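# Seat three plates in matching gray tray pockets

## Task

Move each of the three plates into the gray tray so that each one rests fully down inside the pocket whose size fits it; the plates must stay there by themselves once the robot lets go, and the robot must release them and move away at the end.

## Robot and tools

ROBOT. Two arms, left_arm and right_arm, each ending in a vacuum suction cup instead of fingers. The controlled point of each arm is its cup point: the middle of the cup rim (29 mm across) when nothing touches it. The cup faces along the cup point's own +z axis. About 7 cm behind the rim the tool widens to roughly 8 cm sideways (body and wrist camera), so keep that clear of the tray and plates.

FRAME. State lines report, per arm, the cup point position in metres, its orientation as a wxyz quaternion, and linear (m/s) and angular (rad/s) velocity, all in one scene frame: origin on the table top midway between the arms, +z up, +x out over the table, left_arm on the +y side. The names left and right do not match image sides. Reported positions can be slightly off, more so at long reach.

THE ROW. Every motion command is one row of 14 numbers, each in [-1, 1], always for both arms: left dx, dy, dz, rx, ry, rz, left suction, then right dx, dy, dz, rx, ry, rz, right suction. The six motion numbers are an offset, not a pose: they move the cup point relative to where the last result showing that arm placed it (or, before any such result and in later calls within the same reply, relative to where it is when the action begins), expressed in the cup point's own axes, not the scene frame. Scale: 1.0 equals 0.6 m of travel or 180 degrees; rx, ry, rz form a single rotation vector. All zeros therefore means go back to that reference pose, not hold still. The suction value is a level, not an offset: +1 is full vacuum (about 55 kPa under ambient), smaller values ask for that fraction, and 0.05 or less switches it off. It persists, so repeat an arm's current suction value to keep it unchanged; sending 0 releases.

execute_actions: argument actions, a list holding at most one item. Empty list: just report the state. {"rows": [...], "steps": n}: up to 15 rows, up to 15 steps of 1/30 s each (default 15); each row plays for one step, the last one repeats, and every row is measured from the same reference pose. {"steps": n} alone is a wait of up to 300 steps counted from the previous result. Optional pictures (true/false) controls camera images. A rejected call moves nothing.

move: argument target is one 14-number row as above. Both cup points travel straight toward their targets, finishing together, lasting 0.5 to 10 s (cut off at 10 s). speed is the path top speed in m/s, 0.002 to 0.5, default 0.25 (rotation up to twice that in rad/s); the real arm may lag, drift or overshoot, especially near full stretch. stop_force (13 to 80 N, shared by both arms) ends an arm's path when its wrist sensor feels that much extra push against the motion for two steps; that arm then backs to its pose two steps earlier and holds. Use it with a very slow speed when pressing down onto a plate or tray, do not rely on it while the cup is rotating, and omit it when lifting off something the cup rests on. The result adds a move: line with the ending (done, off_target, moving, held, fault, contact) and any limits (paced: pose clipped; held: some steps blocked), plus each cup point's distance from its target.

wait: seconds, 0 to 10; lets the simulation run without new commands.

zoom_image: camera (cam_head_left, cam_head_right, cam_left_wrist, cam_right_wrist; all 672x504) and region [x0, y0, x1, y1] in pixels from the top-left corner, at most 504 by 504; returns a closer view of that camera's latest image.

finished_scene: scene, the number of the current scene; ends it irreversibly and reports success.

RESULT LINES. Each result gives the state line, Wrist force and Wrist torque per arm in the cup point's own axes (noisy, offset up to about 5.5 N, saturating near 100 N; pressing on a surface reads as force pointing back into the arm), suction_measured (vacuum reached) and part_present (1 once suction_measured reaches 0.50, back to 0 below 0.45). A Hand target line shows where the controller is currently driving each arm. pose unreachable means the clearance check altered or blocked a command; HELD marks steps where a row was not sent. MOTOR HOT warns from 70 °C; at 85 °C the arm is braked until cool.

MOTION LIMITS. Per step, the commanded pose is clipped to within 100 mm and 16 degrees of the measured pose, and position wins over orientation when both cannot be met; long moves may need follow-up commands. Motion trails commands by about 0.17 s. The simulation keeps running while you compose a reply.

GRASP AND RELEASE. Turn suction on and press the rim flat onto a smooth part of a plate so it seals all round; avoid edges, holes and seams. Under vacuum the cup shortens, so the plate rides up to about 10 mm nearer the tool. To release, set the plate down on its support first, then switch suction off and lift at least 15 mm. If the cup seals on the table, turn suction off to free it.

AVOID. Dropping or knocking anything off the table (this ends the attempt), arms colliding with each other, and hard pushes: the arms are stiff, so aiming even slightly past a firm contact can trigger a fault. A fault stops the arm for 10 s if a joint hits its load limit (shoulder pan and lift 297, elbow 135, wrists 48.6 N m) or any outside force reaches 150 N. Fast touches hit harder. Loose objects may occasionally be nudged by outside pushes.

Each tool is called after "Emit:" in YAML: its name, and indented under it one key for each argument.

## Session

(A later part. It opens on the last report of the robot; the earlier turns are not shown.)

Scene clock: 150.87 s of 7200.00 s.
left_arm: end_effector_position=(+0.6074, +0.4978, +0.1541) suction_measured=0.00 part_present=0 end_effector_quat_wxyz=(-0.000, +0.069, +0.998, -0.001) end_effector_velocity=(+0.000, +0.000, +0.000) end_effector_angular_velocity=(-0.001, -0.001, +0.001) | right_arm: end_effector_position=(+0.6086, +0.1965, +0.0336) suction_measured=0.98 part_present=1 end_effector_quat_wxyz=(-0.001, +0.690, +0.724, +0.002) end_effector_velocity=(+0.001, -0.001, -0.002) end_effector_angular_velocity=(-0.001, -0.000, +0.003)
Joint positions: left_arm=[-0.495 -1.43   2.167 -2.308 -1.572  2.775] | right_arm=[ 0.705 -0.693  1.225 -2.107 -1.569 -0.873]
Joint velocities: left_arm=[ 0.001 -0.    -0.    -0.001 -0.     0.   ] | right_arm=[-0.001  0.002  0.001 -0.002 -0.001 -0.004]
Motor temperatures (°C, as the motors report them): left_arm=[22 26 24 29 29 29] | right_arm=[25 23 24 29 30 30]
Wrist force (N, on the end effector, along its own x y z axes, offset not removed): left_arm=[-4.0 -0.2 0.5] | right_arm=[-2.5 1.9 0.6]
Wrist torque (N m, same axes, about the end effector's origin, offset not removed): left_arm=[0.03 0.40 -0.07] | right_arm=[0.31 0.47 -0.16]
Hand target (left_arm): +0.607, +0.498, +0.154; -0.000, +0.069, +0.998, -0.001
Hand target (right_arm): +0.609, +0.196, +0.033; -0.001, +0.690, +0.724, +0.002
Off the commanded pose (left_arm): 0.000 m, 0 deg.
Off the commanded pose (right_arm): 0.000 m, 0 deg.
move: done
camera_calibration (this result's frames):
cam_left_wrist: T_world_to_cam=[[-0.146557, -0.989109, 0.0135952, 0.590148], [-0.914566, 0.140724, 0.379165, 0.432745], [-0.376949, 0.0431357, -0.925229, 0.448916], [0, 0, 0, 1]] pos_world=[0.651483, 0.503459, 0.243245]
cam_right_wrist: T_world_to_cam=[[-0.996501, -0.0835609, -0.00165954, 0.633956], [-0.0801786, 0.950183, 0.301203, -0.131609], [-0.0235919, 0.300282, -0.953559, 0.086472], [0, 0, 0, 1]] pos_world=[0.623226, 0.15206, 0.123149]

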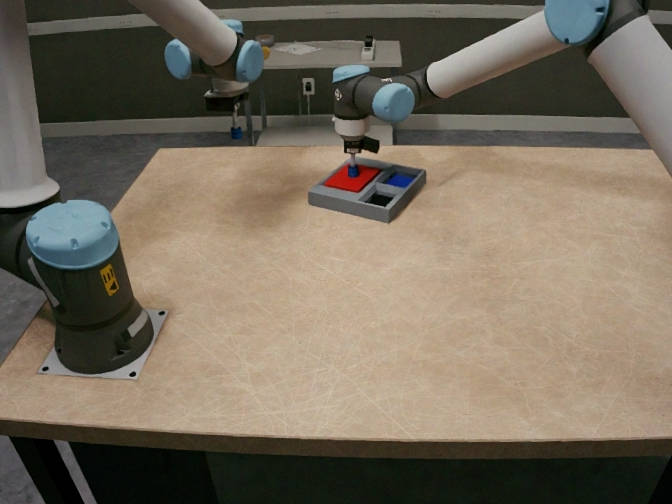

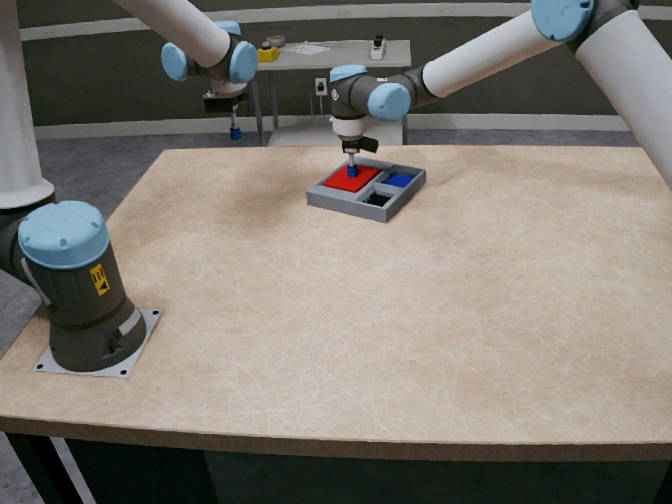

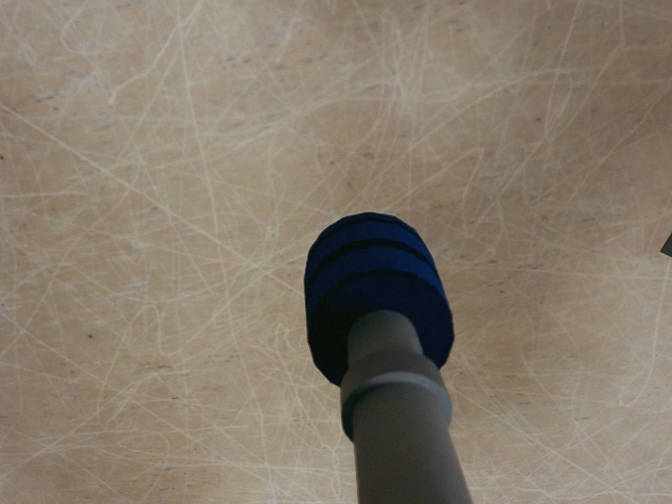

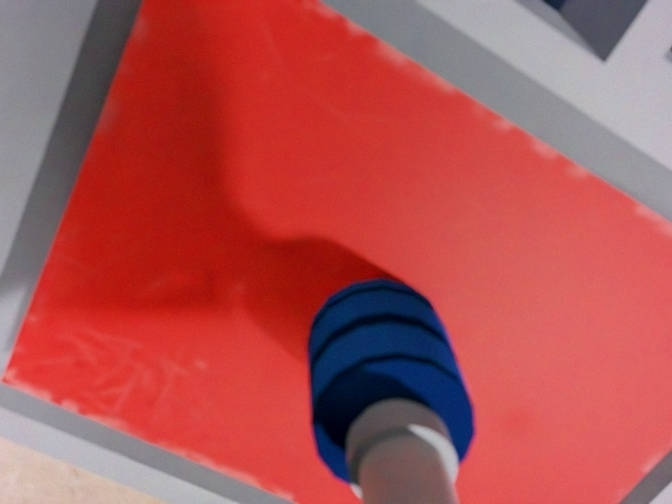

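Emit:
move:
  target: [0,0,0,0,0,0,0,0,0,0.038,0,0,0,1]
  speed: 0.025
  stop_force: 25

Emit:
move:
  target: [0,0,0,0,0,0,0,0,0,0.018,0,0,0,1]
  speed: 0.004
  stop_force: 18

Scene clock: 156.07 s of 7200.00 s.
left_arm: end_effector_position=(+0.6074, +0.4978, +0.1541) suction_measured=0.00 part_present=0 end_effector_quat_wxyz=(-0.000, +0.069, +0.998, -0.001) end_effector_velocity=(+0.000, +0.000, -0.000) end_effector_angular_velocity=(+0.000, +0.000, +0.000) | right_arm: end_effector_position=(+0.6088, +0.1965, +0.0110) suction_measured=0.98 part_present=1 end_effector_quat_wxyz=(-0.001, +0.690, +0.724, +0.002) end_effector_velocity=(+0.001, +0.000, -0.001) end_effector_angular_velocity=(+0.000, -0.002, -0.000)
Joint positions: left_arm=[-0.495 -1.43   2.167 -2.308 -1.572  2.775] | right_arm=[ 0.705 -0.673  1.231 -2.133 -1.569 -0.873]
Joint velocities: left_arm=[ 0.  0. -0.  0.  0. -0.] | right_arm=[-0.     0.002 -0.    -0.003 -0.001  0.   ]
Motor temperatures (°C, as the motors report them): left_arm=[22 26 24 29 29 29] | right_arm=[25 23 24 29 30 30]
Wrist force (N, on the end effector, along its own x y z axes, offset not removed): left_arm=[-3.3 -4.3 -0.9] | right_arm=[-7.5 4.3 -1.7]
Wrist torque (N m, same axes, about the end effector's origin, offset not removed): left_arm=[-0.42 0.20 -0.12] | right_arm=[0.03 0.80 -0.15]
Hand target (left_arm): +0.607, +0.498, +0.154; -0.000, +0.069, +0.998, -0.001
Hand target (right_arm): +0.609, +0.197, +0.011; -0.001, +0.690, +0.724, +0.002
Off the commanded pose (left_arm): 0.000 m, 0 deg.
Off the commanded pose (right_arm): 0.000 m, 0 deg.
move: done
camera_calibration (this result's frames):
cam_left_wrist: T_world_to_cam=[[-0.146557, -0.989109, 0.0135951, 0.590148], [-0.914566, 0.140724, 0.379165, 0.432745], [-0.376949, 0.0431357, -0.925229, 0.448916], [0, 0, 0, 1]] pos_world=[0.651483, 0.503459, 0.243245]
cam_right_wrist: T_world_to_cam=[[-0.99651, -0.0834577, -0.00164521, 0.634021], [-0.0800772, 0.950209, 0.30115, -0.124794], [-0.02357, 0.300231, -0.953575, 0.0649164], [0, 0, 0, 1]] pos_world=[0.623345, 0.152004, 0.100528]

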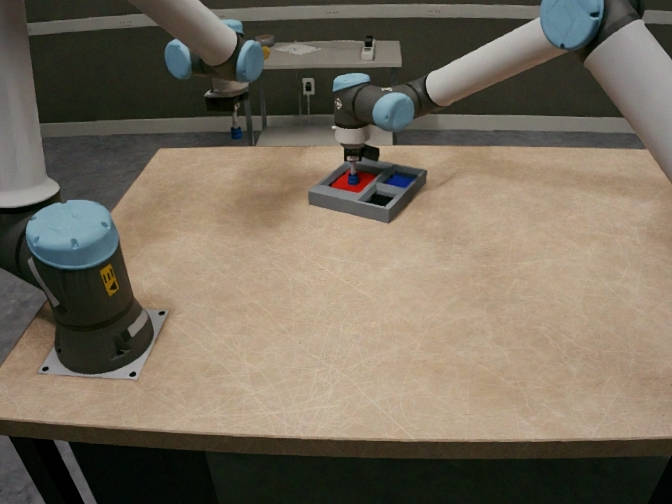

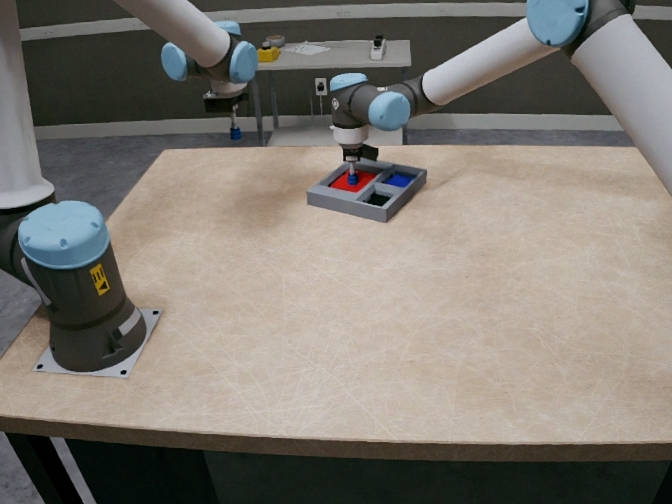

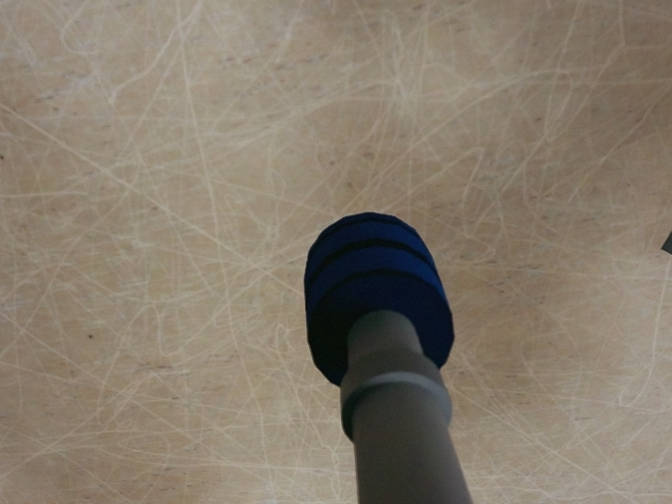

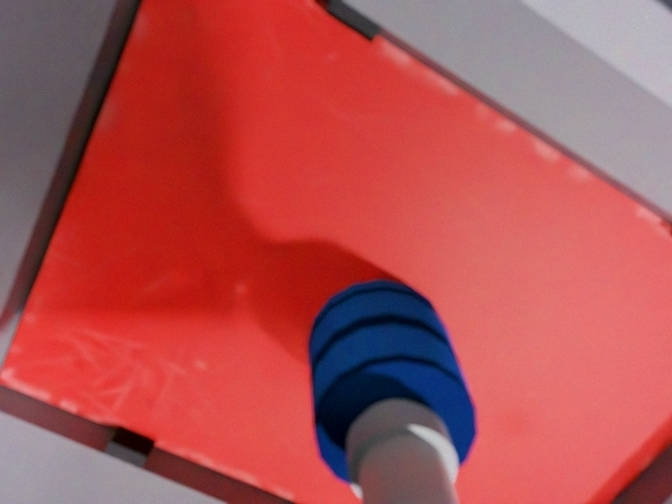

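Scene clock: 157.73 s of 7200.00 s.
left_arm: end_effector_position=(+0.6074, +0.4978, +0.1541) suction_measured=0.00 part_present=0 end_effector_quat_wxyz=(-0.000, +0.069, +0.998, -0.001) end_effector_velocity=(+0.000, -0.000, -0.000) end_effector_angular_velocity=(-0.000, -0.001, -0.001) | right_arm: end_effector_position=(+0.6088, +0.1966, +0.0060) suction_measured=0.98 part_present=1 end_effector_quat_wxyz=(-0.001, +0.690, +0.724, +0.002) end_effector_velocity=(+0.000, +0.001, +0.002) end_effector_angular_velocity=(+0.002, +0.000, +0.001)
Joint positions: left_arm=[-0.495 -1.43   2.167 -2.308 -1.572  2.775] | right_arm=[ 0.705 -0.668  1.232 -2.139 -1.569 -0.873]
Joint velocities: left_arm=[-0.001  0.    -0.    -0.001  0.     0.   ] | right_arm=[ 0.    -0.001 -0.002  0.001  0.002 -0.001]
Motor temperatures (°C, as the motors report them): left_arm=[22 26 24 29 29 29] | right_arm=[25 23 24 29 30 30]
Wrist force (N, on the end effector, along its own x y z axes, offset not removed): left_arm=[-2.3 -2.8 -2.4] | right_arm=[-10.9 -9.2 -33.6]
Wrist torque (N m, same axes, about the end effector's origin, offset not removed): left_arm=[-0.30 0.18 -0.08] | right_arm=[-0.08 0.45 -0.20]
Hand target (left_arm): +0.607, +0.498, +0.154; -0.000, +0.069, +0.998, -0.001
Hand target (right_arm): +0.609, +0.197, +0.006; -0.001, +0.690, +0.724, +0.002
Off the commanded pose (left_arm): 0.000 m, 0 deg.
Off the commanded pose (right_arm): 0.006 m, 0 deg.
move: contact (right_arm)
camera_calibration (this result's frames):
cam_left_wrist: T_world_to_cam=[[-0.146557, -0.989109, 0.0135953, 0.590148], [-0.914566, 0.140724, 0.379165, 0.432745], [-0.376949, 0.0431356, -0.925229, 0.448916], [0, 0, 0, 1]] pos_world=[0.651483, 0.503459, 0.243245]
cam_right_wrist: T_world_to_cam=[[-0.996509, -0.083467, -0.00188979, 0.634082], [-0.080155, 0.950144, 0.301331, -0.123274], [-0.0233557, 0.300431, -0.953518, 0.0598963], [0, 0, 0, 1]] pos_world=[0.623386, 0.152059, 0.0954568]

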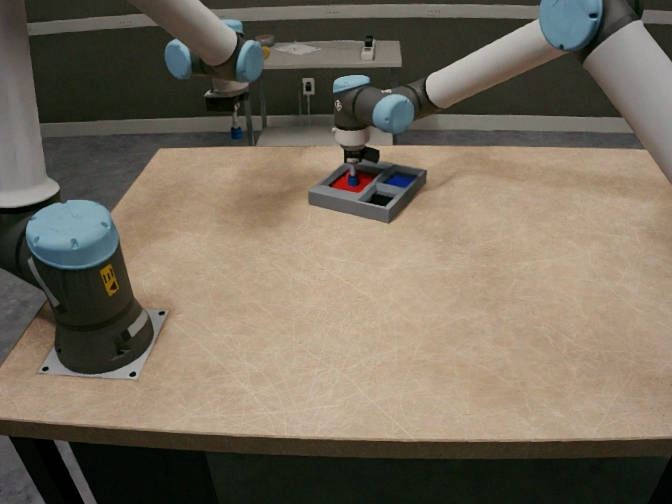

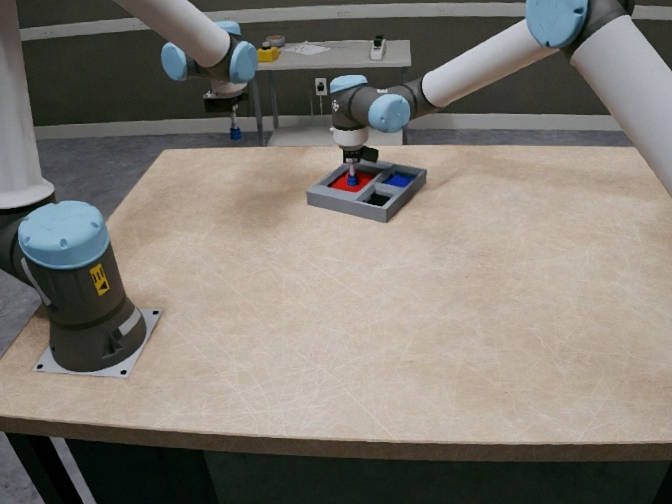

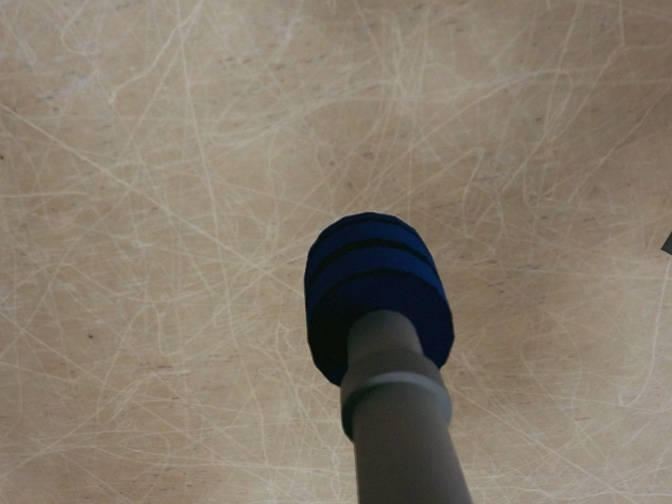

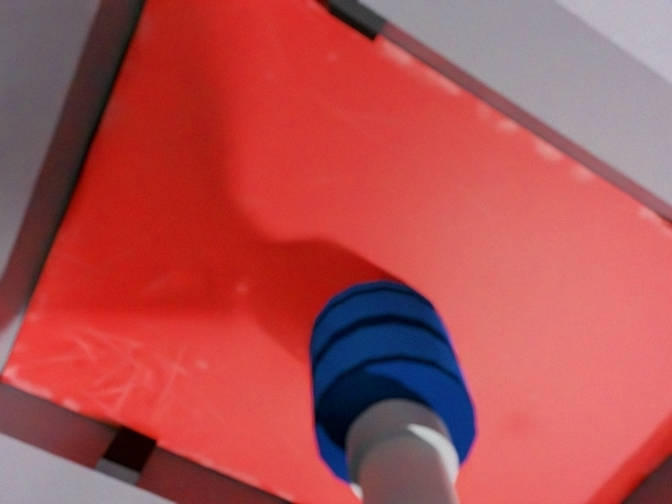

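Emit:
execute_actions:
  actions:
    - {"rows":[[0,0,0,0,0,0,0,0,0,-0.001,0,0,0,0]],"steps":8}
  pictures: false

Emit:
move:
  target: [0,0,0,0,0,0,0,0,0,-0.25,0,0,0,0]
  speed: 0.2

Scene clock: 160.03 s of 7200.00 s.
left_arm: end_effector_position=(+0.6074, +0.4978, +0.1541) suction_measured=0.00 part_present=0 end_effector_quat_wxyz=(-0.000, +0.069, +0.998, -0.001) end_effector_velocity=(+0.000, -0.000, +0.000) end_effector_angular_velocity=(-0.000, -0.000, +0.000) | right_arm: end_effector_position=(+0.6088, +0.1965, +0.0065) suction_measured=0.00 part_present=0 end_effector_quat_wxyz=(-0.001, +0.690, +0.724, +0.002) end_effector_velocity=(+0.000, +0.000, +0.000) end_effector_angular_velocity=(+0.000, -0.000, +0.000)
Joint positions: left_arm=[-0.495 -1.43   2.167 -2.308 -1.572  2.775] | right_arm=[ 0.705 -0.668  1.232 -2.139 -1.569 -0.873]
Joint velocities: left_arm=[ 0. -0. -0. -0. -0. -0.] | right_arm=[ 0. -0. -0.  0.  0. -0.]
Motor temperatures (°C, as the motors report them): left_arm=[22 26 24 29 29 29] | right_arm=[25 23 24 29 30 30]
Wrist force (N, on the end effector, along its own x y z axes, offset not removed): left_arm=[-4.3 -3.9 -0.5] | right_arm=[-5.0 -2.7 -19.7]
Wrist torque (N m, same axes, about the end effector's origin, offset not removed): left_arm=[-0.50 0.55 -0.11] | right_arm=[0.12 0.31 -0.12]
Hand target (left_arm): +0.607, +0.498, +0.154; -0.000, +0.069, +0.998, -0.001
Hand target (right_arm): +0.609, +0.197, +0.007; -0.001, +0.690, +0.724, +0.002
Off the commanded pose (left_arm): 0.000 m, 0 deg.
Off the commanded pose (right_arm): 0.000 m, 0 deg.
Steps of this call (steps 1 to 61: nothing new was sent; steps 62 to 69: all 8 steps of this action). Readings (end_effector_position | what the end effector reports):
62: left_arm (+0.6074, +0.4978, +0.1541) | right_arm (+0.6088, +0.1965, +0.0062) | left_arm suction_measured=0.00 part_present=0 | right_arm suction_measured=0.54 part_present=1
63: left_arm (+0.6074, +0.4978, +0.1541) | right_arm (+0.6088, +0.1966, +0.0063) | left_arm suction_measured=0.00 part_present=0 | right_arm suction_measured=0.00 part_present=0
65: left_arm (+0.6074, +0.4978, +0.1541) | right_arm (+0.6088, +0.1966, +0.0064) | left_arm suction_measured=0.00 part_present=0 | right_arm suction_measured=0.00 part_present=0
69: the state above

Scene clock: 161.60 s of 7200.00 s.
left_arm: end_effector_position=(+0.6074, +0.4978, +0.1541) suction_measured=0.00 part_present=0 end_effector_quat_wxyz=(-0.000, +0.069, +0.998, -0.001) end_effector_velocity=(-0.000, -0.000, -0.000) end_effector_angular_velocity=(+0.000, +0.001, -0.000) | right_arm: end_effector_position=(+0.6085, +0.1964, +0.1563) suction_measured=0.00 part_present=0 end_effector_quat_wxyz=(-0.001, +0.690, +0.724, +0.002) end_effector_velocity=(+0.000, -0.000, +0.002) end_effector_angular_velocity=(-0.001, -0.001, -0.001)
Joint positions: left_arm=[-0.495 -1.43   2.167 -2.308 -1.572  2.775] | right_arm=[ 0.705 -0.788  1.164 -1.952 -1.569 -0.873]
Joint velocities: left_arm=[-0.  0.  0.  0.  0. -0.] | right_arm=[-0.    -0.001 -0.002  0.003 -0.001  0.001]
Motor temperatures (°C, as the motors report them): left_arm=[22 26 24 29 29 29] | right_arm=[25 23 24 29 30 30]
Wrist force (N, on the end effector, along its own x y z axes, offset not removed): left_arm=[-4.7 -1.3 -0.3] | right_arm=[0.1 0.6 0.6]
Wrist torque (N m, same axes, about the end effector's origin, offset not removed): left_arm=[-0.13 0.49 -0.08] | right_arm=[0.08 0.11 -0.06]
Hand target (left_arm): +0.607, +0.498, +0.154; -0.000, +0.069, +0.998, -0.001
Hand target (right_arm): +0.609, +0.196, +0.157; -0.001, +0.690, +0.724, +0.002
Off the commanded pose (left_arm): 0.000 m, 0 deg.
Off the commanded pose (right_arm): 0.000 m, 0 deg.
move: done
camera_calibration (this result's frames):
cam_left_wrist: T_world_to_cam=[[-0.146557, -0.989109, 0.0135949, 0.590149], [-0.914566, 0.140723, 0.379165, 0.432746], [-0.376949, 0.0431359, -0.925229, 0.448916], [0, 0, 0, 1]] pos_world=[0.651483, 0.503459, 0.243245]
cam_right_wrist: T_world_to_cam=[[-0.996509, -0.0834637, -0.00185784, 0.634029], [-0.0801428, 0.950153, 0.301308, -0.168459], [-0.0233831, 0.300405, -0.953525, 0.20334], [0, 0, 0, 1]] pos_world=[0.62307, 0.151895, 0.245826]

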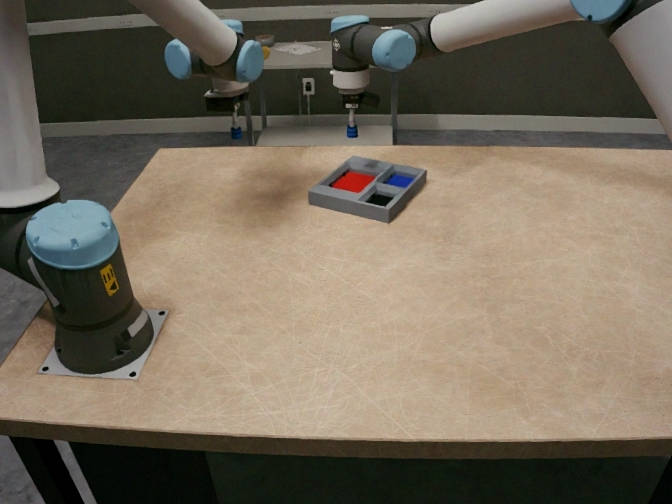

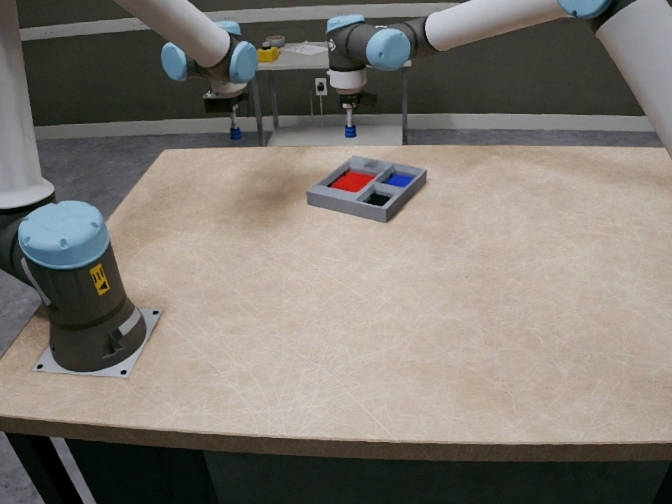

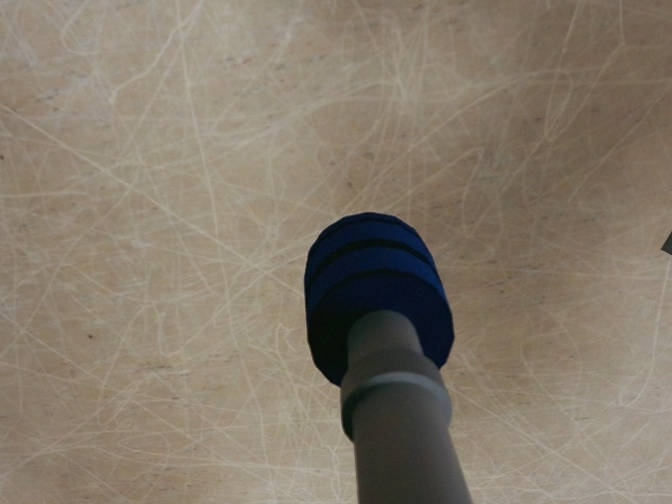

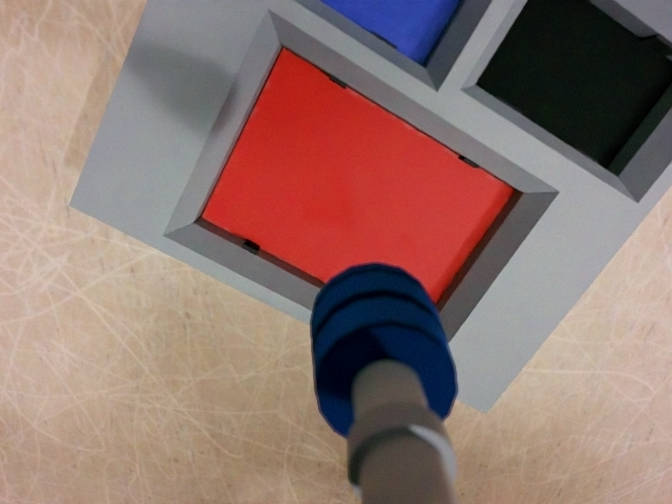

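Emit:
finished_scene:
  scene: 1

The scene is finished: the task was done.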